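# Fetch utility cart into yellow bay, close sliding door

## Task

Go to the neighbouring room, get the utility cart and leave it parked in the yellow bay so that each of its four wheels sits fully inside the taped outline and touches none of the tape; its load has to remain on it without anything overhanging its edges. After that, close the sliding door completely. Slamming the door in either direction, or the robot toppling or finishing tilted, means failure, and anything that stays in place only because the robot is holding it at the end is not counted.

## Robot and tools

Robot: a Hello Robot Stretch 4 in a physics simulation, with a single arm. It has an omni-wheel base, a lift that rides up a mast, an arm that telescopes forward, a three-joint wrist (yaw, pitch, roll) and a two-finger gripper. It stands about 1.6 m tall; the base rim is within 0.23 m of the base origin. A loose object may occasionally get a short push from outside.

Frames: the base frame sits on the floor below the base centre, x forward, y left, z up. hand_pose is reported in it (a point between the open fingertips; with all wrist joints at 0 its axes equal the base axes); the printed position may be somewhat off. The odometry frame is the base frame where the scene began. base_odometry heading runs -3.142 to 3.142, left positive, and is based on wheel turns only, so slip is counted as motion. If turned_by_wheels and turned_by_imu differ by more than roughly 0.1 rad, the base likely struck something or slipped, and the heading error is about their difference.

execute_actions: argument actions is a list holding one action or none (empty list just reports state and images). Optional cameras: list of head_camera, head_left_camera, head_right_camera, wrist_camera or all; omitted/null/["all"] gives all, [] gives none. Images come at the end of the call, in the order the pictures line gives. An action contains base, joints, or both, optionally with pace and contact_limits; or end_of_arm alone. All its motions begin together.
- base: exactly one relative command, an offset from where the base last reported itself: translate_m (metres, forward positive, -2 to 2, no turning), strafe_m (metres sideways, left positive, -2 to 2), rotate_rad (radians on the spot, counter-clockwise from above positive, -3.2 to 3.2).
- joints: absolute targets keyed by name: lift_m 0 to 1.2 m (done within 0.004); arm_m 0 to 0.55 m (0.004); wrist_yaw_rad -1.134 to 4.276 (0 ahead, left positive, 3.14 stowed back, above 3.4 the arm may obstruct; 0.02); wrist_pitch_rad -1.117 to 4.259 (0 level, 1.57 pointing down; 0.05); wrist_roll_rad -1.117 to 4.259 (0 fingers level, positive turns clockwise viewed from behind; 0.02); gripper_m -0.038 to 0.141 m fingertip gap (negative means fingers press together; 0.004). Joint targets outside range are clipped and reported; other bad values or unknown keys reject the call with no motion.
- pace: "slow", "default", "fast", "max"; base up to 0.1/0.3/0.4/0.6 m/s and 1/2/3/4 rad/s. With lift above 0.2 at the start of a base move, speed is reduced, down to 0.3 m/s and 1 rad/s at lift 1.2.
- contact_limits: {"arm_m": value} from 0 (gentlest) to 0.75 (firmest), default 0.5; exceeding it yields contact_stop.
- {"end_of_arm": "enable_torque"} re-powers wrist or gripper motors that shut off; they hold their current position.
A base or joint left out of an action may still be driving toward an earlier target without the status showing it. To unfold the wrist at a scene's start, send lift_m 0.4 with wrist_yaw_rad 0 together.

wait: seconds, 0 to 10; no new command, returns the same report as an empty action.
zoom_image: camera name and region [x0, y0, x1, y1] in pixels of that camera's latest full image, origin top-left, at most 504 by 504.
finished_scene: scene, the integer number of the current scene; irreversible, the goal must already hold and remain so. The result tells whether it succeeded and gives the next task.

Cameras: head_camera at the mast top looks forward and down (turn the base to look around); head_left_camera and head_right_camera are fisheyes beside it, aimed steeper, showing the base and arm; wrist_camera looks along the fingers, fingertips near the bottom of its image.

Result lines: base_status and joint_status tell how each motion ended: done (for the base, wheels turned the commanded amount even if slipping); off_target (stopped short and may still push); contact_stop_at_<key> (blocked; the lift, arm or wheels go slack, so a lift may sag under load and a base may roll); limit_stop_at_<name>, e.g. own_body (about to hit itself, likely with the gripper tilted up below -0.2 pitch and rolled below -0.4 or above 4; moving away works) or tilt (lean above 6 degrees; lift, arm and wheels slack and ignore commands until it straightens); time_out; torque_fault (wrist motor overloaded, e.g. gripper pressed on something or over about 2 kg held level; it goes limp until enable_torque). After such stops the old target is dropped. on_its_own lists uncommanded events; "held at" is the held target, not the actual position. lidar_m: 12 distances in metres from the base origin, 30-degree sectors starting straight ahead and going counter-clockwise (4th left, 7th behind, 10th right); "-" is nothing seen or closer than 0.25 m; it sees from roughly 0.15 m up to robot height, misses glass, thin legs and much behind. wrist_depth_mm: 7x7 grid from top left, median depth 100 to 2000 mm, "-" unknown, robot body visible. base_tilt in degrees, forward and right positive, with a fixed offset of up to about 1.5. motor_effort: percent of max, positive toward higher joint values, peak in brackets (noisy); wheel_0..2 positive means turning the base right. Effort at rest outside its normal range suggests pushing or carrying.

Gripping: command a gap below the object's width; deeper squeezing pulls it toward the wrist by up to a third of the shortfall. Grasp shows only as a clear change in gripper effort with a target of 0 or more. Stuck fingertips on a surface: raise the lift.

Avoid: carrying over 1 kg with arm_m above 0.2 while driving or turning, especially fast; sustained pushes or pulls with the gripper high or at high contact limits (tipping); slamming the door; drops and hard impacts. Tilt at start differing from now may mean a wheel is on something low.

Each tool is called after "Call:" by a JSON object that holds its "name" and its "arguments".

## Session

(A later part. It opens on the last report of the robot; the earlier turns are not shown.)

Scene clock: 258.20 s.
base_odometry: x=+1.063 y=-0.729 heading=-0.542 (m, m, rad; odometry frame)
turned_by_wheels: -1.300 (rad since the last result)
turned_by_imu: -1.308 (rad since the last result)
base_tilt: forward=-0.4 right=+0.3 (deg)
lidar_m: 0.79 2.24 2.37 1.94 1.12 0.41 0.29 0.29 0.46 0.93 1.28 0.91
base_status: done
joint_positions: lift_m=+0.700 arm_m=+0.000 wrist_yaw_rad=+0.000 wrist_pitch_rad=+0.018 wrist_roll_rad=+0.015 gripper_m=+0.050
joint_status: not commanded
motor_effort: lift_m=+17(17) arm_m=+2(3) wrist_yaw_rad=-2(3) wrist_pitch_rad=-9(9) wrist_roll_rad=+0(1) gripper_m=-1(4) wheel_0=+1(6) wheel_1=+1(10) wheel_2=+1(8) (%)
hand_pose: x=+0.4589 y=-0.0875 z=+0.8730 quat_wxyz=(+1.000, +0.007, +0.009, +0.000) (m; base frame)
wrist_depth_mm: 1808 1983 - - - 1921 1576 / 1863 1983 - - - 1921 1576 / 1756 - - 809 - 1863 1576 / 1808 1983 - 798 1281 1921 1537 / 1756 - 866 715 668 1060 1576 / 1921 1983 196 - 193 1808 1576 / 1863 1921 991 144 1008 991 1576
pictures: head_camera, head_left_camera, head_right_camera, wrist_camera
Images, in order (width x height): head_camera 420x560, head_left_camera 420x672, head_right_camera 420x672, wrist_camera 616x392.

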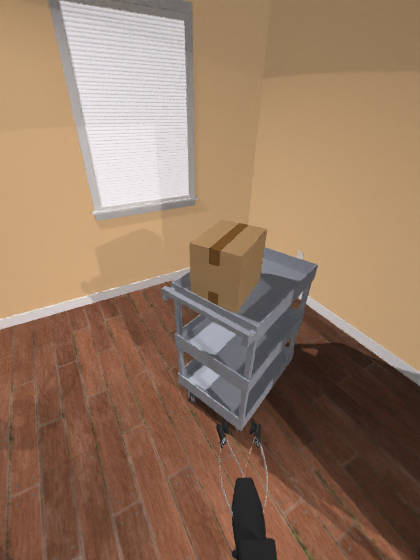

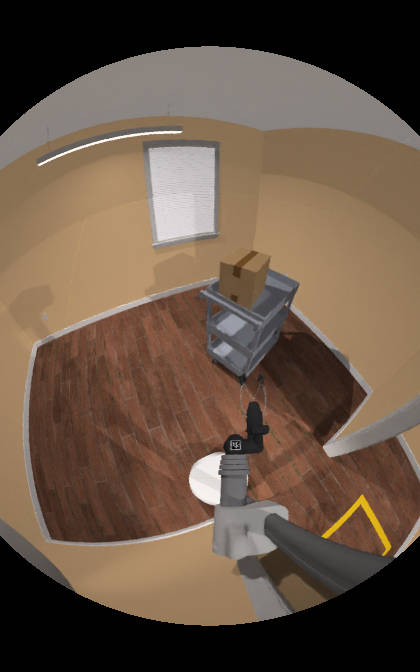

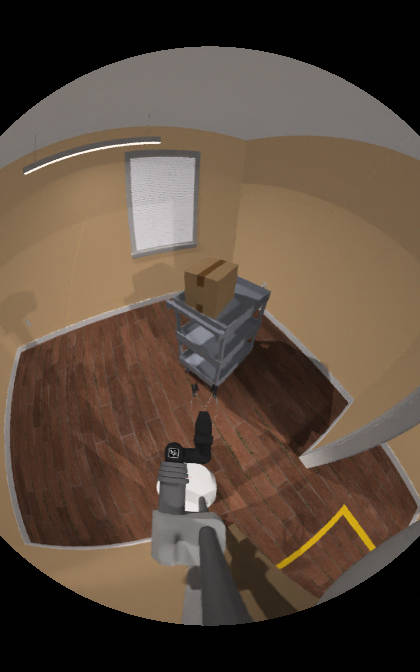

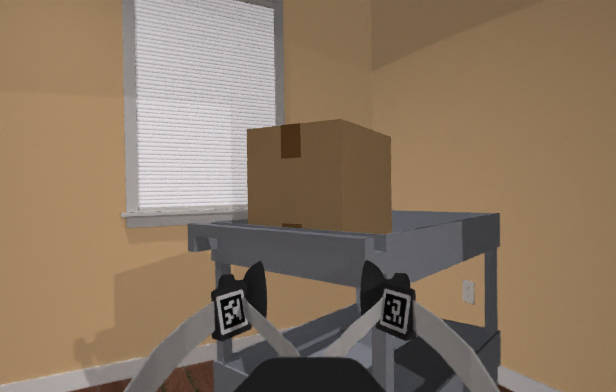

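Call:
{"name": "execute_actions", "arguments": {"actions": [{"base":{"strafe_m":0.74}}], "cameras": []}}

Call:
{"name": "execute_actions", "arguments": {"actions": [{"base":{"translate_m":0.4},"joints":{"wrist_roll_rad":1.57,"gripper_m":0.1}}], "cameras": []}}

Call:
{"name": "execute_actions", "arguments": {"actions": [{"base":{"rotate_rad":-0.9}}]}}

Scene clock: 274.40 s.
base_odometry: x=+1.444 y=-0.095 heading=-0.542 (m, m, rad; odometry frame)
turned_by_wheels: +0.000 (rad since the last result)
turned_by_imu: -0.005 (rad since the last result)
base_tilt: forward=-0.4 right=+0.2 (deg)
lidar_m: 2.01 1.91 1.76 1.29 1.23 0.93 0.67 0.65 0.68 1.66 1.15 1.14
base_status: done
joint_positions: lift_m=+0.700 arm_m=+0.000 wrist_yaw_rad=+0.000 wrist_pitch_rad=+0.018 wrist_roll_rad=+0.015 gripper_m=+0.050
joint_status: not commanded
motor_effort: lift_m=+17(18) arm_m=+3(3) wrist_yaw_rad=-2(2) wrist_pitch_rad=-7(5) wrist_roll_rad=+2(1) gripper_m=-4(4) wheel_0=+0(9) wheel_1=+1(11) wheel_2=+0(0) (%)
hand_pose: x=+0.4589 y=-0.0874 z=+0.8730 quat_wxyz=(+1.000, +0.007, +0.009, +0.000) (m; base frame)
wrist_depth_mm: 1499 1618 1808 - - - - / 1499 1708 1863 - - - - / 1499 1661 1756 - - - - / 1537 1661 1863 - - - 991 / 1464 1708 1808 - - - 878 / 1499 1661 196 - 193 - 1336 / 1499 1576 1863 145 - 1983 904
pictures: none
No camera images: the call's "cameras" was empty. Leave "cameras" out to get every camera's image.

Scene clock: 277.20 s.
base_odometry: x=+1.787 y=-0.301 heading=-0.542 (m, m, rad; odometry frame)
turned_by_wheels: +0.000 (rad since the last result)
turned_by_imu: -0.002 (rad since the last result)
base_tilt: forward=-0.4 right=+0.2 (deg)
lidar_m: 1.64 1.57 1.63 1.51 1.43 1.41 1.02 0.98 1.03 1.70 0.86 0.85
base_status: done
joint_positions: lift_m=+0.700 arm_m=+0.000 wrist_yaw_rad=+0.000 wrist_pitch_rad=+0.018 wrist_roll_rad=+1.570 gripper_m=+0.100
joint_status: all done
motor_effort: lift_m=+17(17) arm_m=+2(3) wrist_yaw_rad=-2(2) wrist_pitch_rad=-6(7) wrist_roll_rad=+1(3) gripper_m=-3(5) wheel_0=+1(6) wheel_1=+2(9) wheel_2=+1(11) (%)
hand_pose: x=+0.4589 y=-0.0874 z=+0.8730 quat_wxyz=(+0.707, +0.707, +0.006, -0.006) (m; base frame)
wrist_depth_mm: - - - - - - 1397 / - - - - - 1983 1366 / 1863 1863 1921 1863 1863 1863 1336 / 1661 1708 1708 1618 1756 1708 1366 / 1537 1576 1576 1576 1661 1537 1366 / 1430 1464 202 1499 213 1464 1397 / 1397 1397 1366 146 1336 1397 1308
pictures: none
No camera images: the call's "cameras" was empty. Leave "cameras" out to get every camera's image.

Scene clock: 278.83 s.
base_odometry: x=+1.787 y=-0.301 heading=-1.441 (m, m, rad; odometry frame)
turned_by_wheels: -0.899 (rad since the last result)
turned_by_imu: -0.905 (rad since the last result)
base_tilt: forward=-0.5 right=+0.2 (deg)
lidar_m: 0.83 1.94 1.59 1.58 1.73 1.44 1.42 1.27 1.00 0.99 1.23 1.74
base_status: done
joint_positions: lift_m=+0.700 arm_m=+0.000 wrist_yaw_rad=+0.000 wrist_pitch_rad=+0.018 wrist_roll_rad=+1.570 gripper_m=+0.100
joint_status: not commanded
motor_effort: lift_m=+18(17) arm_m=+2(3) wrist_yaw_rad=-2(3) wrist_pitch_rad=-8(11) wrist_roll_rad=+1(2) gripper_m=-3(3) wheel_0=+1(5) wheel_1=+4(6) wheel_2=+3(8) (%)
hand_pose: x=+0.4589 y=-0.0875 z=+0.8730 quat_wxyz=(+0.707, +0.707, +0.006, -0.006) (m; base frame)
wrist_depth_mm: 1983 - - 1921 1983 1983 1336 / - - - - - 1983 1366 / - - - - - 1756 1229 / - - - - - 946 1060 / - - 820 788 - 931 1078 / - - 201 759 213 732 1060 / - - - 146 976 699 976
pictures: head_camera, head_left_camera, head_right_camera, wrist_camera
Images, in order (width x height): head_camera 420x560, head_left_camera 420x672, head_right_camera 420x672, wrist_camera 616x392.

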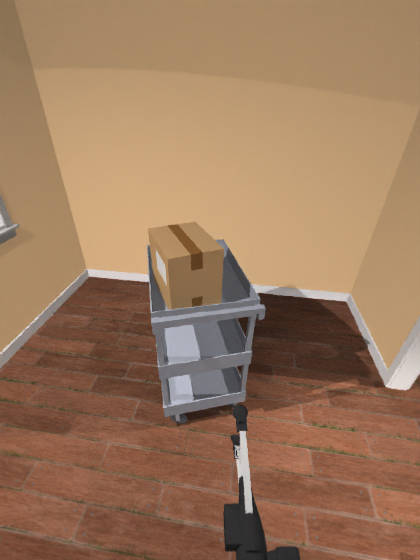

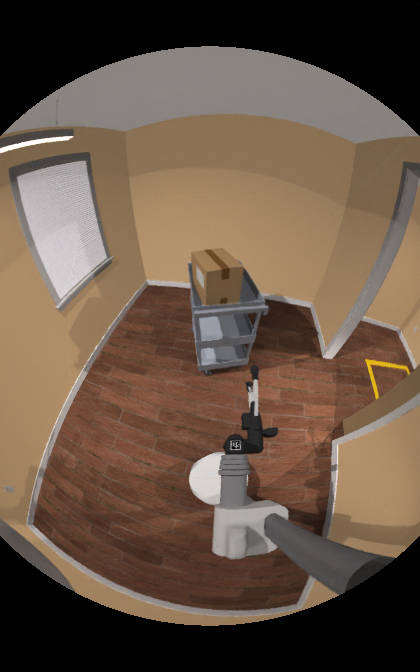

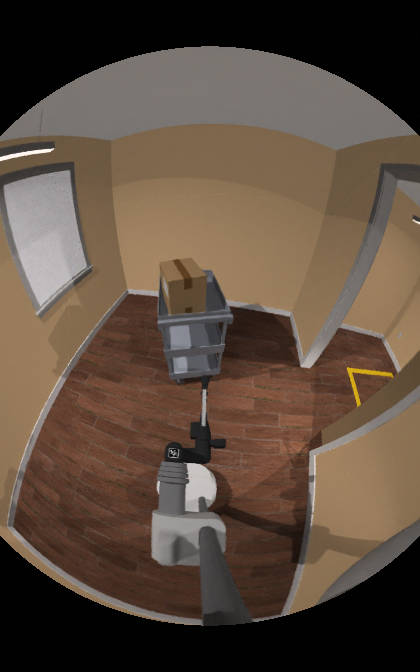

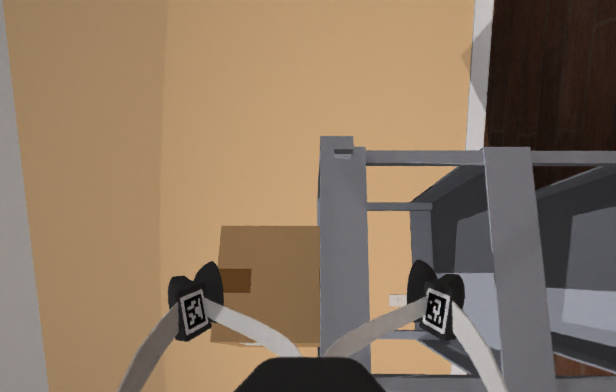

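Call:
{"name": "execute_actions", "arguments": {"actions": [{"base":{"strafe_m":0.15},"joints":{"lift_m":0.67,"arm_m":0.2}}]}}

Scene clock: 285.40 s.
base_odometry: x=+1.936 y=-0.282 heading=-1.441 (m, m, rad; odometry frame)
turned_by_wheels: +0.000 (rad since the last result)
turned_by_imu: -0.002 (rad since the last result)
base_tilt: forward=-0.4 right=+0.2 (deg)
lidar_m: 0.85 1.77 1.45 1.42 1.61 1.42 1.40 1.46 1.17 1.13 1.39 0.94
base_status: done
joint_positions: lift_m=+0.670 arm_m=+0.199 wrist_yaw_rad=+0.000 wrist_pitch_rad=+0.018 wrist_roll_rad=+1.570 gripper_m=+0.100
joint_status: all done
motor_effort: lift_m=+13(14) arm_m=+6(8) wrist_yaw_rad=-3(1) wrist_pitch_rad=-9(4) wrist_roll_rad=+1(1) gripper_m=-3(1) wheel_0=+1(6) wheel_1=+2(8) wheel_2=+0(2) (%)
hand_pose: x=+0.6583 y=-0.0874 z=+0.8433 quat_wxyz=(+0.707, +0.707, +0.006, -0.006) (m; base frame)
wrist_depth_mm: 1756 1863 1808 569 1808 1708 569 / 1863 1863 1921 564 1808 788 554 / 1863 1863 1863 549 1863 866 535 / - 1921 597 525 1921 854 521 / - 1983 564 512 1921 866 504 / - - 200 496 213 707 496 / - - - 146 - 488 1205
pictures: head_camera, head_left_camera, head_right_camera, wrist_camera
Images, in order (width x height): head_camera 420x560, head_left_camera 420x672, head_right_camera 420x672, wrist_camera 616x392.

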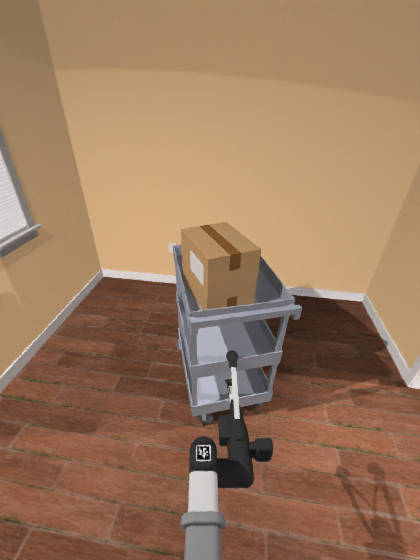

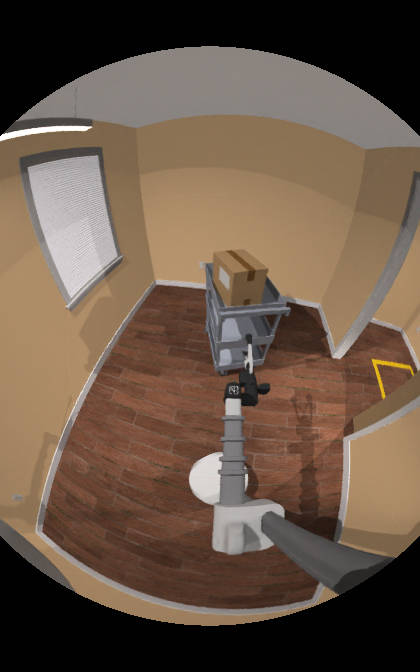

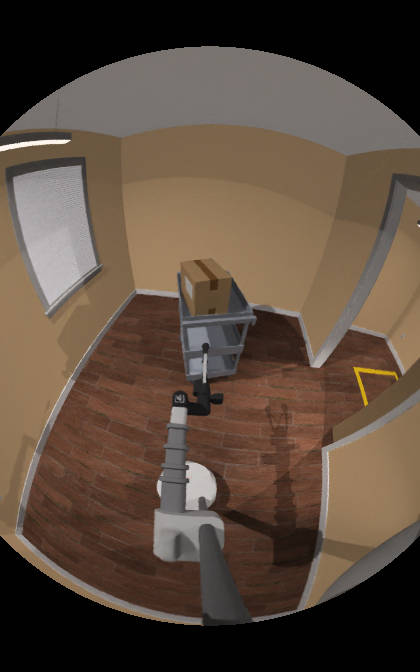

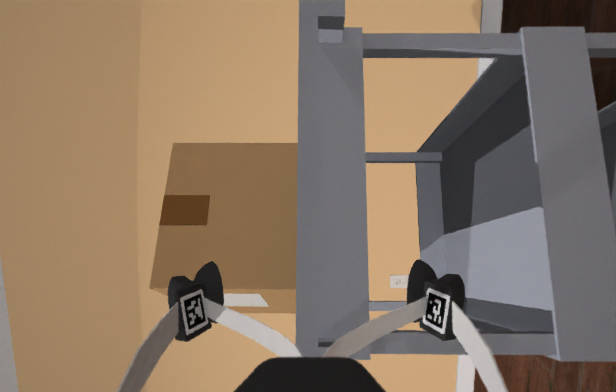

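Call:
{"name": "execute_actions", "arguments": {"actions": [{"base":{"translate_m":0.24},"joints":{"lift_m":0.66},"pace":"slow"}], "cameras": ["wrist_camera","head_camera"]}}

Scene clock: 299.40 s.
base_odometry: x=+1.967 y=-0.520 heading=-1.441 (m, m, rad; odometry frame)
turned_by_wheels: +0.000 (rad since the last result)
turned_by_imu: -0.002 (rad since the last result)
base_tilt: forward=-0.2 right=+0.2 (deg)
lidar_m: 0.60 1.69 1.38 1.39 1.54 1.66 1.63 1.49 1.19 1.18 1.61 0.68
base_status: done
joint_positions: lift_m=+0.660 arm_m=+0.199 wrist_yaw_rad=+0.000 wrist_pitch_rad=+0.018 wrist_roll_rad=+1.570 gripper_m=+0.100
joint_status: all done
motor_effort: lift_m=+13(12) arm_m=+6(6) wrist_yaw_rad=-2(3) wrist_pitch_rad=-8(8) wrist_roll_rad=+1(1) gripper_m=+1(2) wheel_0=+3(4) wheel_1=+3(4) wheel_2=-3(6) (%)
hand_pose: x=+0.6583 y=-0.0874 z=+0.8333 quat_wxyz=(+0.707, +0.707, +0.006, -0.006) (m; base frame)
wrist_depth_mm: 1618 1576 1618 303 1576 1537 504 / 1618 1576 1661 294 1618 1576 559 / 1708 377 377 287 891 831 564 / 1661 355 351 278 285 831 564 / 342 334 334 270 274 831 559 / 319 315 201 263 213 732 564 / 1863 306 304 146 260 741 549
pictures: head_camera, wrist_camera
Images, in order (width x height): head_camera 420x560, wrist_camera 616x392.

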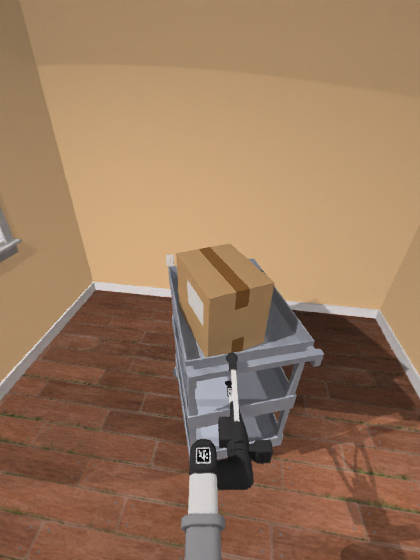

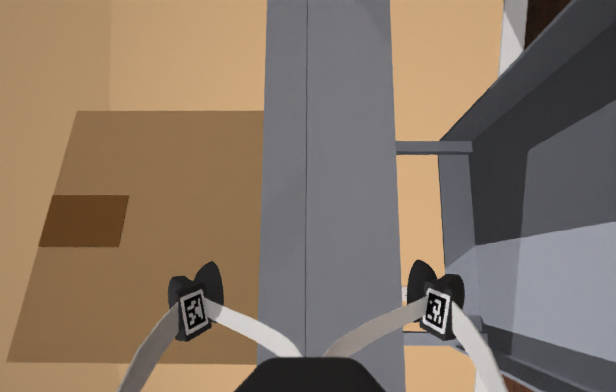

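Call:
{"name": "execute_actions", "arguments": {"actions": [{"base":{"translate_m":0.09},"joints":{"gripper_m":0.08},"pace":"slow"}], "cameras": []}}

Call:
{"name": "execute_actions", "arguments": {"actions": [{"joints":{"gripper_m":-0.02}}], "cameras": ["wrist_camera"]}}

Call:
{"name": "execute_actions", "arguments": {"actions": [{"base":{"translate_m":-0.3},"pace":"slow"}]}}

Scene clock: 308.50 s.
base_odometry: x=+1.978 y=-0.609 heading=-1.441 (m, m, rad; odometry frame)
turned_by_wheels: +0.000 (rad since the last result)
turned_by_imu: -0.002 (rad since the last result)
base_tilt: forward=-0.4 right=+0.2 (deg)
lidar_m: 0.57 1.67 1.38 1.37 1.51 1.75 1.72 1.52 1.22 1.18 1.57 0.64
base_status: done
joint_positions: lift_m=+0.660 arm_m=+0.199 wrist_yaw_rad=+0.000 wrist_pitch_rad=+0.020 wrist_roll_rad=+1.570 gripper_m=+0.080
joint_status: all done
motor_effort: lift_m=+13(13) arm_m=+6(6) wrist_yaw_rad=-2(15) wrist_pitch_rad=-10(19) wrist_roll_rad=+0(0) gripper_m=-5(7) wheel_0=+3(6) wheel_1=+3(10) wheel_2=-5(14) (%)
hand_pose: x=+0.6583 y=-0.0874 z=+0.8329 quat_wxyz=(+0.707, +0.707, +0.007, -0.007) (m; base frame)
wrist_depth_mm: 1537 1464 1499 273 278 1464 496 / 1537 1499 1576 265 271 1576 554 / 1618 347 345 258 262 831 554 / 334 327 325 252 257 831 559 / 310 309 309 244 248 842 564 / 293 291 191 238 197 778 559 / 282 278 279 144 236 676 539
pictures: none
No camera images: the call's "cameras" was empty. Leave "cameras" out to get every camera's image.

Scene clock: 310.23 s.
base_odometry: x=+1.978 y=-0.609 heading=-1.441 (m, m, rad; odometry frame)
turned_by_wheels: +0.000 (rad since the last result)
turned_by_imu: -0.001 (rad since the last result)
base_tilt: forward=-0.3 right=+0.3 (deg)
lidar_m: 0.56 1.66 1.38 1.38 1.52 1.75 1.73 1.52 1.21 1.20 1.60 0.63
base_status: not commanded
joint_positions: lift_m=+0.660 arm_m=+0.199 wrist_yaw_rad=+0.001 wrist_pitch_rad=+0.008 wrist_roll_rad=+1.570 gripper_m=-0.019
joint_status: all done
on_its_own: wrist_pitch_rad is at rest, and its effort (+24) is outside its rest range (-23 to +23)
motor_effort: lift_m=+13(13) arm_m=+4(6) wrist_yaw_rad=-6(7) wrist_pitch_rad=+24(23) wrist_roll_rad=-1(1) gripper_m=-19(18) wheel_0=-1(3) wheel_1=+1(3) wheel_2=-2(5) (%)
hand_pose: x=+0.6589 y=-0.0871 z=+0.8364 quat_wxyz=(+0.707, +0.707, +0.003, -0.002) (m; base frame)
wrist_depth_mm: 1537 1499 1537 223 265 1499 878 / 1618 1576 1499 193 256 1499 569 / 1618 338 338 187 247 809 585 / 325 317 314 182 241 842 580 / 304 298 298 178 235 831 585 / 285 283 185 173 185 798 585 / 271 264 265 145 220 683 574
pictures: wrist_camera
Images, in order (width x height): wrist_camera 616x392.

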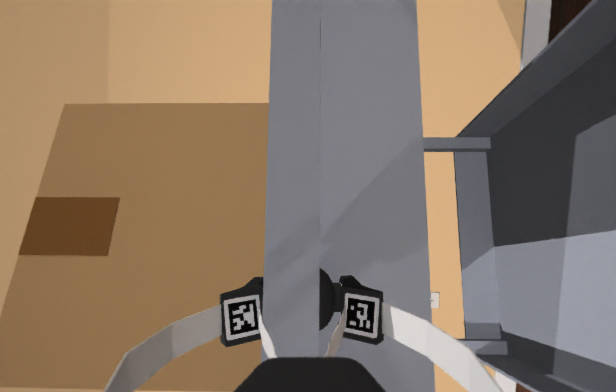

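Scene clock: 314.53 s.
base_odometry: x=+1.939 y=-0.311 heading=-1.441 (m, m, rad; odometry frame)
turned_by_wheels: +0.000 (rad since the last result)
turned_by_imu: +0.000 (rad since the last result)
base_tilt: forward=-0.4 right=+0.2 (deg)
lidar_m: 0.59 1.71 1.43 1.42 1.59 1.45 1.42 1.43 1.16 1.15 1.77 0.61
base_status: done
joint_positions: lift_m=+0.660 arm_m=+0.200 wrist_yaw_rad=+0.001 wrist_pitch_rad=+0.008 wrist_roll_rad=+1.570 gripper_m=-0.020
joint_status: not commanded
motor_effort: lift_m=+13(14) arm_m=+2(4) wrist_yaw_rad=-4(14) wrist_pitch_rad=+22(23) wrist_roll_rad=+0(0) gripper_m=-14(22) wheel_0=-2(8) wheel_1=-4(12) wheel_2=+3(10) (%)
hand_pose: x=+0.6590 y=-0.0873 z=+0.8364 quat_wxyz=(+0.707, +0.707, +0.003, -0.002) (m; base frame)
wrist_depth_mm: 1808 1808 1708 172 232 1708 554 / 1808 322 317 172 231 820 580 / 319 312 307 172 229 831 597 / 306 298 298 171 229 831 585 / 296 293 289 171 229 831 591 / 286 283 186 171 185 798 580 / 281 276 274 169 228 1708 549
pictures: head_camera, head_left_camera, head_right_camera, wrist_camera
Images, in order (width x height): head_camera 420x560, head_left_camera 420x672, head_right_camera 420x672, wrist_camera 616x392.

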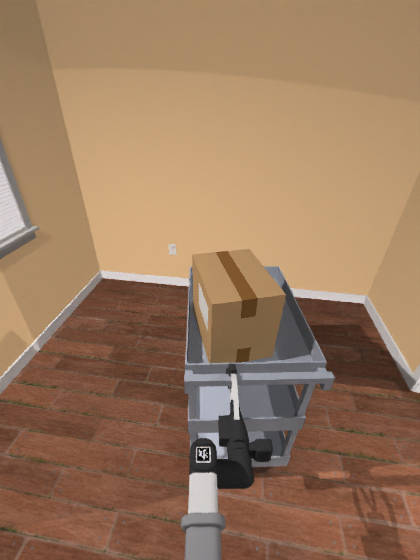

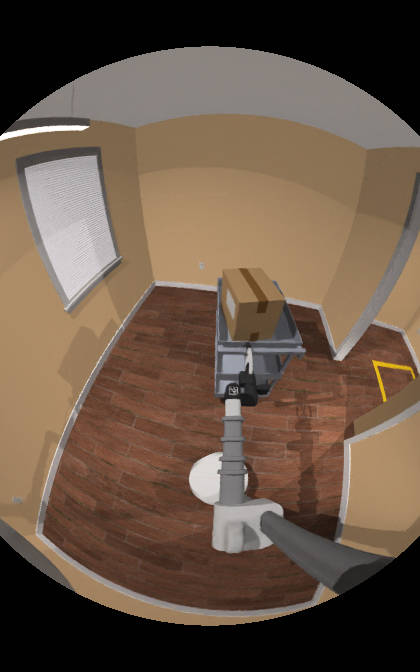

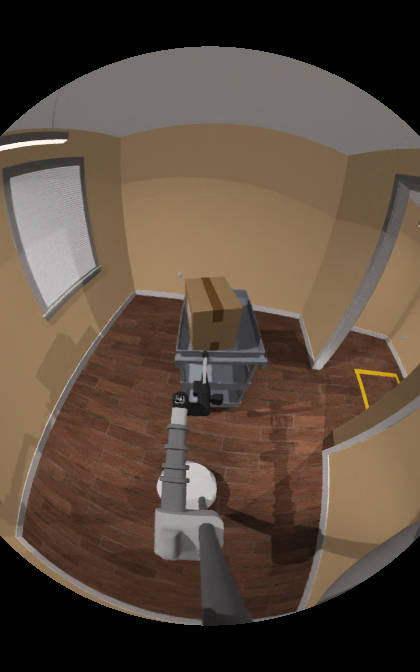

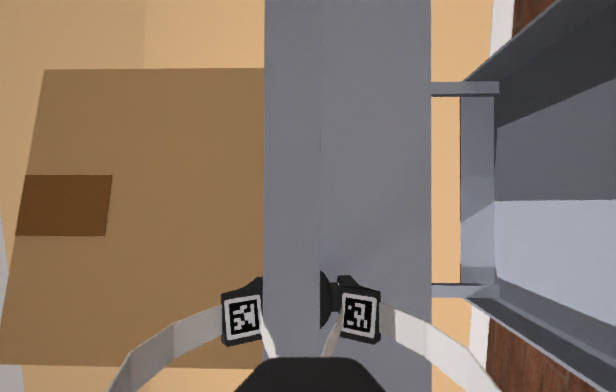

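Call:
{"name": "execute_actions", "arguments": {"actions": [{"base":{"strafe_m":0.25},"pace":"slow"}], "cameras": []}}

Call:
{"name": "execute_actions", "arguments": {"actions": [{"base":{"rotate_rad":-0.25},"pace":"slow"}], "cameras": ["head_camera","head_right_camera"]}}

Scene clock: 337.27 s.
base_odometry: x=+2.187 y=-0.279 heading=-1.442 (m, m, rad; odometry frame)
turned_by_wheels: -0.001 (rad since the last result)
turned_by_imu: -0.005 (rad since the last result)
base_tilt: forward=-0.4 right=+0.2 (deg)
lidar_m: 0.62 1.42 1.18 1.17 1.27 1.41 1.38 1.58 1.39 1.39 1.96 0.55
base_status: done
joint_positions: lift_m=+0.660 arm_m=+0.200 wrist_yaw_rad=-0.006 wrist_pitch_rad=+0.007 wrist_roll_rad=+1.570 gripper_m=-0.020
joint_status: not commanded
on_its_own: wrist_yaw_rad is at rest, and its effort (+15) is outside its rest range (-13 to +13); wrist_pitch_rad is at rest, and its effort (+26) is outside its rest range (-23 to +23)
motor_effort: lift_m=+13(13) arm_m=+2(2) wrist_yaw_rad=+15(31) wrist_pitch_rad=+26(27) wrist_roll_rad=-1(1) gripper_m=-14(15) wheel_0=-6(13) wheel_1=+1(5) wheel_2=-5(5) (%)
hand_pose: x=+0.6585 y=-0.0891 z=+0.8367 quat_wxyz=(+0.707, +0.707, +0.000, -0.004) (m; base frame)
wrist_depth_mm: 262 256 254 125 178 715 585 / 265 263 260 131 186 768 591 / 273 270 267 138 197 798 591 / 279 278 276 146 208 798 591 / 287 285 282 155 219 1921 549 / 296 293 185 165 227 1921 1397 / - - - 162 248 1618 1366
pictures: none
No camera images: the call's "cameras" was empty. Leave "cameras" out to get every camera's image.

Scene clock: 338.57 s.
base_odometry: x=+2.187 y=-0.279 heading=-1.691 (m, m, rad; odometry frame)
turned_by_wheels: -0.249 (rad since the last result)
turned_by_imu: -0.250 (rad since the last result)
base_tilt: forward=-0.4 right=+0.2 (deg)
lidar_m: 0.56 1.80 1.29 1.17 1.19 1.49 1.40 1.44 1.50 1.40 1.42 0.62
base_status: done
joint_positions: lift_m=+0.660 arm_m=+0.200 wrist_yaw_rad=+0.002 wrist_pitch_rad=+0.006 wrist_roll_rad=+1.570 gripper_m=-0.020
joint_status: not commanded
on_its_own: wrist_pitch_rad is at rest, and its effort (+29) is outside its rest range (-23 to +23)
motor_effort: lift_m=+13(14) arm_m=+3(3) wrist_yaw_rad=-7(52) wrist_pitch_rad=+29(29) wrist_roll_rad=-1(1) gripper_m=-13(16) wheel_0=+5(18) wheel_1=+5(6) wheel_2=+2(14) (%)
hand_pose: x=+0.6590 y=-0.0869 z=+0.8368 quat_wxyz=(+0.707, +0.707, +0.003, -0.002) (m; base frame)
wrist_depth_mm: - - - 187 249 1921 530 / - - - 184 244 1921 580 / 1983 327 322 181 240 842 585 / 317 310 309 177 236 854 591 / 298 296 294 175 233 831 585 / 286 283 186 171 228 788 580 / 276 270 268 145 223 699 554
pictures: head_camera, head_right_camera
Images, in order (width x height): head_camera 420x560, head_right_camera 420x672.

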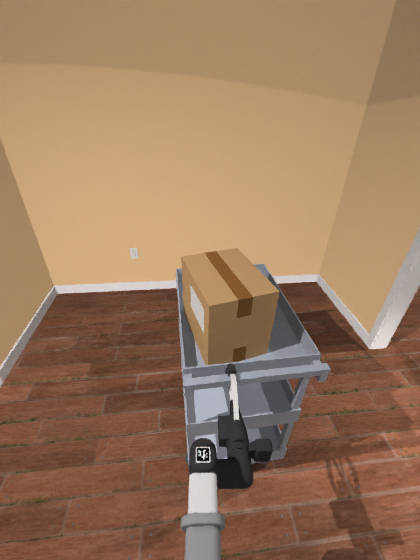

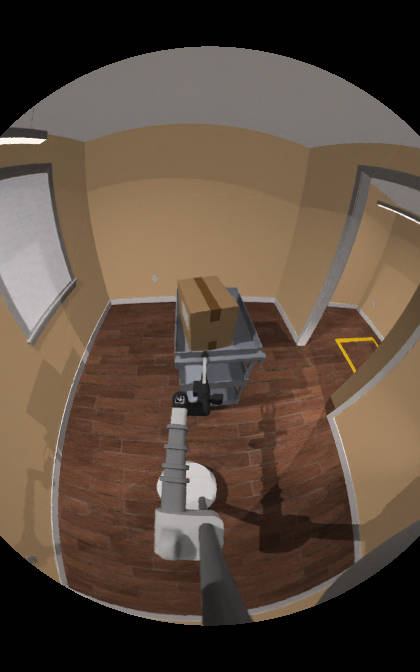

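Call:
{"name": "execute_actions", "arguments": {"actions": [{"base":{"strafe_m":0.3},"pace":"slow"}], "cameras": []}}

Call:
{"name": "execute_actions", "arguments": {"actions": [{"base":{"rotate_rad":-0.3},"pace":"slow"}], "cameras": []}}

Call:
{"name": "execute_actions", "arguments": {"actions": [{"base":{"strafe_m":0.3},"pace":"slow"}], "cameras": []}}

Call:
{"name": "execute_actions", "arguments": {"actions": [{"base":{"rotate_rad":-0.3},"pace":"slow"}], "cameras": ["head_camera","head_right_camera","head_left_camera"]}}

Scene clock: 351.90 s.
base_odometry: x=+2.485 y=-0.315 heading=-1.691 (m, m, rad; odometry frame)
turned_by_wheels: +0.000 (rad since the last result)
turned_by_imu: -0.006 (rad since the last result)
base_tilt: forward=-0.4 right=+0.1 (deg)
lidar_m: 0.60 1.34 0.97 0.83 0.91 1.19 1.43 1.46 1.85 1.69 1.71 0.57
base_status: done
joint_positions: lift_m=+0.660 arm_m=+0.200 wrist_yaw_rad=-0.006 wrist_pitch_rad=+0.006 wrist_roll_rad=+1.571 gripper_m=-0.020
joint_status: not commanded
on_its_own: wrist_yaw_rad is at rest, and its effort (+16) is outside its rest range (-13 to +13); wrist_pitch_rad is at rest, and its effort (+26) is outside its rest range (-23 to +23)
motor_effort: lift_m=+13(14) arm_m=+3(3) wrist_yaw_rad=+16(30) wrist_pitch_rad=+26(28) wrist_roll_rad=-2(1) gripper_m=-13(15) wheel_0=-4(13) wheel_1=+2(6) wheel_2=-3(2) (%)
hand_pose: x=+0.6583 y=-0.0893 z=+0.8368 quat_wxyz=(+0.707, +0.707, +0.000, -0.004) (m; base frame)
wrist_depth_mm: 266 265 263 130 182 723 585 / 271 268 267 135 190 768 585 / 277 274 272 142 200 809 591 / 281 281 277 151 211 809 597 / 289 286 282 159 221 1863 549 / 294 291 185 167 226 1863 1366 / 1863 1863 1921 142 245 1618 1366
pictures: none
No camera images: the call's "cameras" was empty. Leave "cameras" out to get every camera's image.

Scene clock: 353.27 s.
base_odometry: x=+2.485 y=-0.315 heading=-1.991 (m, m, rad; odometry frame)
turned_by_wheels: -0.299 (rad since the last result)
turned_by_imu: -0.300 (rad since the last result)
base_tilt: forward=-0.3 right=+0.2 (deg)
lidar_m: 0.56 2.25 1.15 0.89 0.87 0.94 1.43 1.42 1.56 1.71 1.68 0.64
base_status: done
joint_positions: lift_m=+0.660 arm_m=+0.199 wrist_yaw_rad=+0.000 wrist_pitch_rad=+0.006 wrist_roll_rad=+1.570 gripper_m=-0.020
joint_status: not commanded
on_its_own: wrist_pitch_rad is at rest, and its effort (+28) is outside its rest range (-23 to +23)
motor_effort: lift_m=+14(13) arm_m=+3(3) wrist_yaw_rad=-2(48) wrist_pitch_rad=+28(28) wrist_roll_rad=-1(2) gripper_m=-13(16) wheel_0=+4(15) wheel_1=+5(9) wheel_2=+1(15) (%)
hand_pose: x=+0.6589 y=-0.0875 z=+0.8368 quat_wxyz=(+0.707, +0.707, +0.002, -0.002) (m; base frame)
wrist_depth_mm: 1921 1863 1921 209 277 1756 1308 / - - - 204 266 - 544 / - 349 345 194 254 820 591 / 334 325 320 186 245 854 585 / 309 304 301 179 235 842 591 / 287 285 185 172 228 809 591 / 268 262 262 141 216 715 580
pictures: none
No camera images: the call's "cameras" was empty. Leave "cameras" out to get every camera's image.

Scene clock: 357.40 s.
base_odometry: x=+2.759 y=-0.437 heading=-1.991 (m, m, rad; odometry frame)
turned_by_wheels: +0.000 (rad since the last result)
turned_by_imu: -0.005 (rad since the last result)
base_tilt: forward=-0.4 right=+0.3 (deg)
lidar_m: 0.59 1.59 0.78 0.60 0.60 0.67 1.07 1.53 1.71 1.98 1.97 0.59
base_status: done
joint_positions: lift_m=+0.660 arm_m=+0.199 wrist_yaw_rad=-0.006 wrist_pitch_rad=+0.006 wrist_roll_rad=+1.571 gripper_m=-0.020
joint_status: not commanded
on_its_own: wrist_yaw_rad is at rest, and its effort (+16) is outside its rest range (-13 to +13); wrist_pitch_rad is at rest, and its effort (+28) is outside its rest range (-23 to +23)
motor_effort: lift_m=+13(13) arm_m=+3(3) wrist_yaw_rad=+16(31) wrist_pitch_rad=+28(32) wrist_roll_rad=-2(1) gripper_m=-12(12) wheel_0=-4(12) wheel_1=+2(12) wheel_2=-3(3) (%)
hand_pose: x=+0.6583 y=-0.0892 z=+0.8367 quat_wxyz=(+0.707, +0.707, +0.000, -0.005) (m; base frame)
wrist_depth_mm: 291 287 286 147 200 750 585 / 291 287 287 151 206 788 585 / 290 287 285 156 211 820 591 / 289 287 285 160 218 831 585 / 290 286 285 164 224 820 580 / 290 286 184 169 227 1808 544 / 1756 1808 1708 170 238 1708 1336
pictures: none
No camera images: the call's "cameras" was empty. Leave "cameras" out to get every camera's image.

Scene clock: 358.77 s.
base_odometry: x=+2.759 y=-0.437 heading=-2.290 (m, m, rad; odometry frame)
turned_by_wheels: -0.299 (rad since the last result)
turned_by_imu: -0.300 (rad since the last result)
base_tilt: forward=-0.4 right=+0.3 (deg)
lidar_m: 0.52 2.16 1.01 0.66 0.60 0.60 0.74 1.51 1.55 1.93 1.95 0.65
base_status: done
joint_positions: lift_m=+0.660 arm_m=+0.200 wrist_yaw_rad=+0.000 wrist_pitch_rad=+0.006 wrist_roll_rad=+1.570 gripper_m=-0.020
joint_status: not commanded
on_its_own: wrist_pitch_rad is at rest, and its effort (+28) is outside its rest range (-23 to +23)
motor_effort: lift_m=+13(13) arm_m=+3(3) wrist_yaw_rad=-2(45) wrist_pitch_rad=+28(28) wrist_roll_rad=-1(1) gripper_m=-11(16) wheel_0=+4(15) wheel_1=+5(5) wheel_2=+1(16) (%)
hand_pose: x=+0.6590 y=-0.0874 z=+0.8367 quat_wxyz=(+0.707, +0.707, +0.002, -0.002) (m; base frame)
wrist_depth_mm: 1921 - - 235 312 - 1366 / 1983 1921 1983 219 287 1808 521 / - - - 211 272 1983 574 / - 342 338 193 254 820 591 / 319 312 309 183 239 842 585 / 287 285 185 171 224 798 591 / 265 258 259 163 213 750 585
pictures: head_camera, head_left_camera, head_right_camera
Images, in order (width x height): head_camera 420x560, head_left_camera 420x672, head_right_camera 420x672.

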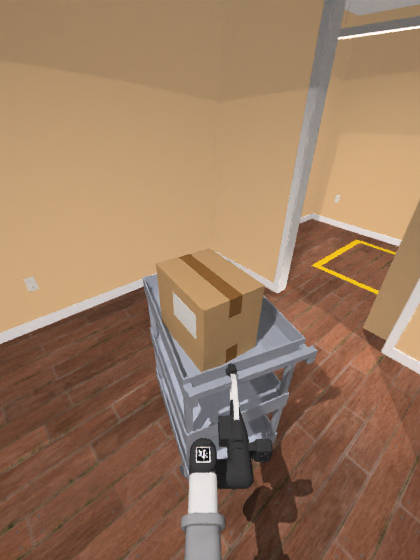

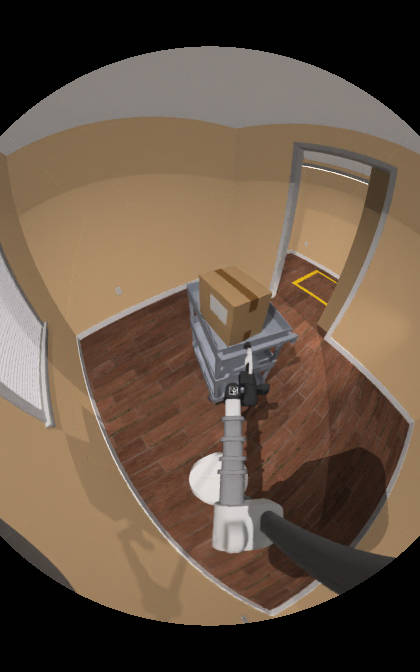

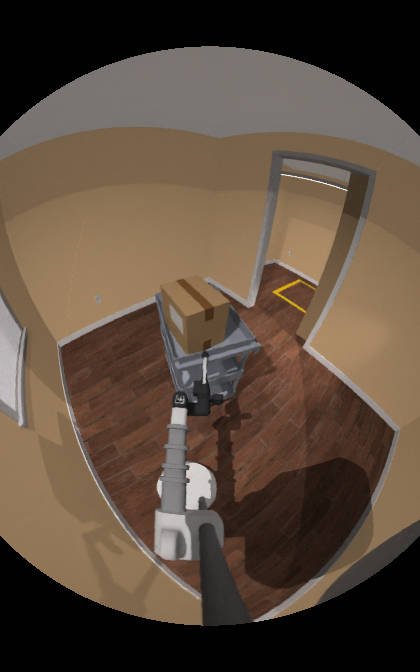

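Call:
{"name": "execute_actions", "arguments": {"actions": [{"base":{"translate_m":-0.3},"pace":"slow"}], "cameras": []}}

Call:
{"name": "execute_actions", "arguments": {"actions": [{"base":{"strafe_m":0.2},"pace":"slow"}], "cameras": ["head_camera","head_right_camera","head_left_camera"]}}

Scene clock: 380.00 s.
base_odometry: x=+2.956 y=-0.212 heading=-2.291 (m, m, rad; odometry frame)
turned_by_wheels: -0.001 (rad since the last result)
turned_by_imu: -0.004 (rad since the last result)
base_tilt: forward=-0.4 right=+0.2 (deg)
lidar_m: 0.54 2.40 0.76 0.47 0.39 0.42 0.52 1.07 1.33 1.66 2.15 0.63
base_status: done
joint_positions: lift_m=+0.660 arm_m=+0.200 wrist_yaw_rad=-0.007 wrist_pitch_rad=+0.006 wrist_roll_rad=+1.570 gripper_m=-0.020
joint_status: not commanded
on_its_own: wrist_yaw_rad is at rest, and its effort (+18) is outside its rest range (-13 to +13); wrist_pitch_rad is at rest, and its effort (+30) is outside its rest range (-23 to +23)
motor_effort: lift_m=+13(13) arm_m=+2(2) wrist_yaw_rad=+18(17) wrist_pitch_rad=+30(27) wrist_roll_rad=-1(1) gripper_m=-11(18) wheel_0=-8(11) wheel_1=-6(4) wheel_2=+1(12) (%)
hand_pose: x=+0.6585 y=-0.0894 z=+0.8367 quat_wxyz=(+0.707, +0.707, +0.000, -0.005) (m; base frame)
wrist_depth_mm: 1983 - - 202 267 - 1366 / - - - 196 256 - 554 / - 342 342 187 249 820 591 / 330 320 317 183 243 854 591 / 306 301 300 177 234 831 591 / 287 285 185 172 226 809 585 / 271 262 264 147 219 707 585
pictures: none
No camera images: the call's "cameras" was empty. Leave "cameras" out to get every camera's image.

Scene clock: 383.13 s.
base_odometry: x=+3.107 y=-0.344 heading=-2.292 (m, m, rad; odometry frame)
turned_by_wheels: +0.000 (rad since the last result)
turned_by_imu: -0.003 (rad since the last result)
base_tilt: forward=-0.4 right=+0.3 (deg)
lidar_m: 0.58 2.26 0.49 0.28 0.25 0.25 0.30 0.65 1.46 1.80 2.29 0.61
base_status: done
joint_positions: lift_m=+0.660 arm_m=+0.200 wrist_yaw_rad=-0.007 wrist_pitch_rad=+0.006 wrist_roll_rad=+1.571 gripper_m=-0.020
joint_status: not commanded
on_its_own: wrist_yaw_rad is at rest, and its effort (+19) is outside its rest range (-13 to +13); wrist_pitch_rad is at rest, and its effort (+27) is outside its rest range (-23 to +23)
motor_effort: lift_m=+13(13) arm_m=+2(2) wrist_yaw_rad=+19(33) wrist_pitch_rad=+27(27) wrist_roll_rad=-2(3) gripper_m=-11(12) wheel_0=-2(13) wheel_1=+2(1) wheel_2=-3(3) (%)
hand_pose: x=+0.6584 y=-0.0895 z=+0.8367 quat_wxyz=(+0.707, +0.707, +0.000, -0.005) (m; base frame)
wrist_depth_mm: - - - 158 213 788 580 / 306 304 301 160 216 798 585 / 301 297 297 163 219 798 591 / 296 293 291 165 223 820 580 / 290 289 286 167 227 820 591 / 286 287 185 170 229 - 539 / 1983 285 1983 145 231 1756 1336
pictures: head_camera, head_left_camera, head_right_camera
Images, in order (width x height): head_camera 420x560, head_left_camera 420x672, head_right_camera 420x672.

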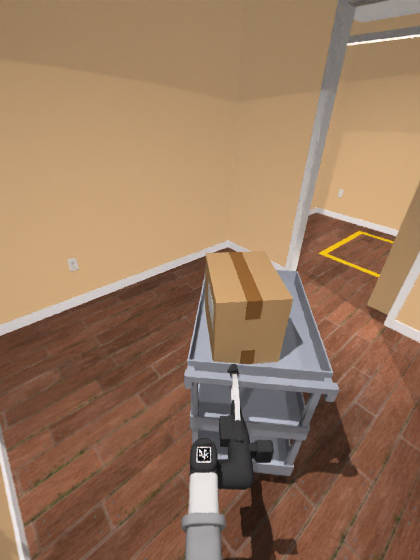

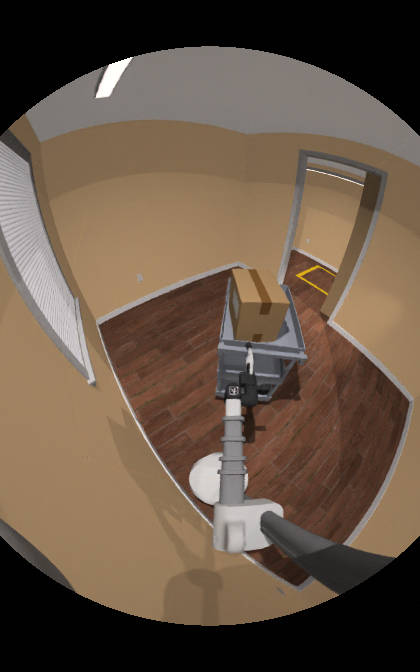

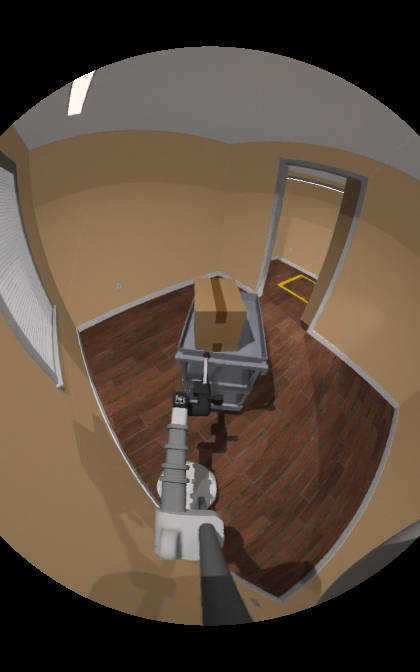

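Call:
{"name": "execute_actions", "arguments": {"actions": [{"base":{"rotate_rad":0.3},"pace":"slow"}], "cameras": []}}

Call:
{"name": "execute_actions", "arguments": {"actions": [{"base":{"translate_m":0.3},"pace":"slow"}], "cameras": ["head_camera","head_right_camera","head_left_camera"]}}

Scene clock: 392.73 s.
base_odometry: x=+3.107 y=-0.344 heading=-1.992 (m, m, rad; odometry frame)
turned_by_wheels: +0.299 (rad since the last result)
turned_by_imu: +0.299 (rad since the last result)
base_tilt: forward=-0.3 right=+0.2 (deg)
lidar_m: 0.61 0.74 0.35 0.26 0.25 0.28 0.46 1.44 1.59 2.36 2.31 0.49
base_status: done
joint_positions: lift_m=+0.660 arm_m=+0.200 wrist_yaw_rad=-0.001 wrist_pitch_rad=+0.006 wrist_roll_rad=+1.570 gripper_m=-0.020
joint_status: not commanded
on_its_own: wrist_pitch_rad is at rest, and its effort (+28) is outside its rest range (-23 to +23)
motor_effort: lift_m=+14(14) arm_m=+3(3) wrist_yaw_rad=-1(39) wrist_pitch_rad=+28(29) wrist_roll_rad=+1(2) gripper_m=-15(14) wheel_0=-2(13) wheel_1=-4(9) wheel_2=+0(15) (%)
hand_pose: x=+0.6589 y=-0.0876 z=+0.8368 quat_wxyz=(+0.707, +0.707, +0.002, -0.002) (m; base frame)
wrist_depth_mm: 216 214 213 138 137 137 591 / 230 228 229 151 151 156 585 / 248 248 241 161 167 1756 549 / 267 266 260 113 187 1808 504 / 293 289 286 129 213 1921 1336 / 1983 - 183 151 232 1921 1308 / 1808 1808 1808 161 287 303 304
pictures: none
No camera images: the call's "cameras" was empty. Leave "cameras" out to get every camera's image.

Scene clock: 397.03 s.
base_odometry: x=+2.984 y=-0.618 heading=-1.991 (m, m, rad; odometry frame)
turned_by_wheels: +0.001 (rad since the last result)
turned_by_imu: +0.001 (rad since the last result)
base_tilt: forward=-0.3 right=+0.2 (deg)
lidar_m: 0.63 0.99 0.48 0.37 0.36 0.43 0.66 1.71 1.86 2.21 2.18 0.44
base_status: done
joint_positions: lift_m=+0.660 arm_m=+0.200 wrist_yaw_rad=+0.003 wrist_pitch_rad=+0.005 wrist_roll_rad=+1.569 gripper_m=-0.020
joint_status: not commanded
on_its_own: wrist_pitch_rad is at rest, and its effort (+29) is outside its rest range (-23 to +23)
motor_effort: lift_m=+13(14) arm_m=+3(2) wrist_yaw_rad=-9(16) wrist_pitch_rad=+29(32) wrist_roll_rad=+2(2) gripper_m=-12(16) wheel_0=+6(12) wheel_1=+4(8) wheel_2=-1(11) (%)
hand_pose: x=+0.6592 y=-0.0867 z=+0.8371 quat_wxyz=(+0.708, +0.707, +0.003, -0.001) (m; base frame)
wrist_depth_mm: 199 198 - 120 119 118 559 / 216 216 - 134 133 132 554 / 238 236 235 153 152 155 525 / 264 260 258 177 176 1756 1336 / 297 293 285 112 208 1708 1336 / 1708 1661 181 134 234 320 1255 / 1618 1499 1537 149 917 307 1281
pictures: head_camera, head_left_camera, head_right_camera
Images, in order (width x height): head_camera 420x560, head_left_camera 420x672, head_right_camera 420x672.

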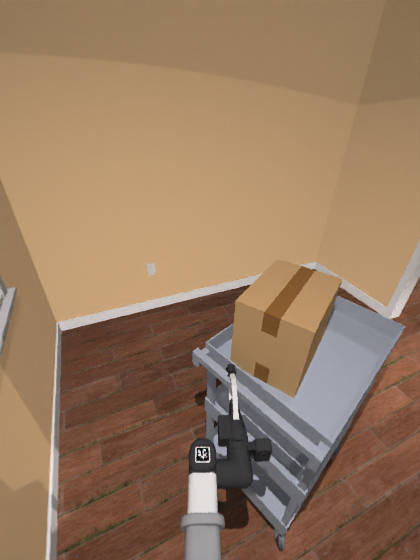

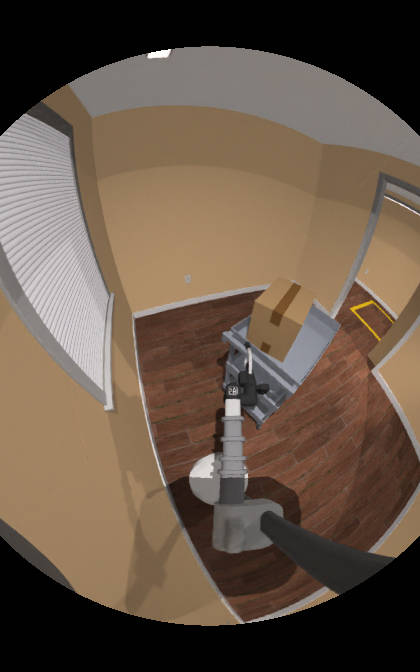

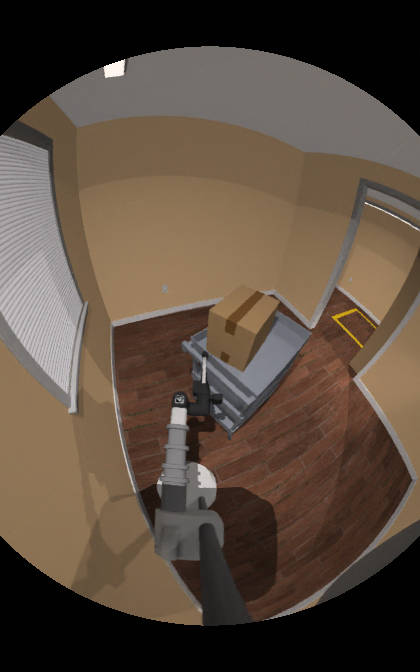

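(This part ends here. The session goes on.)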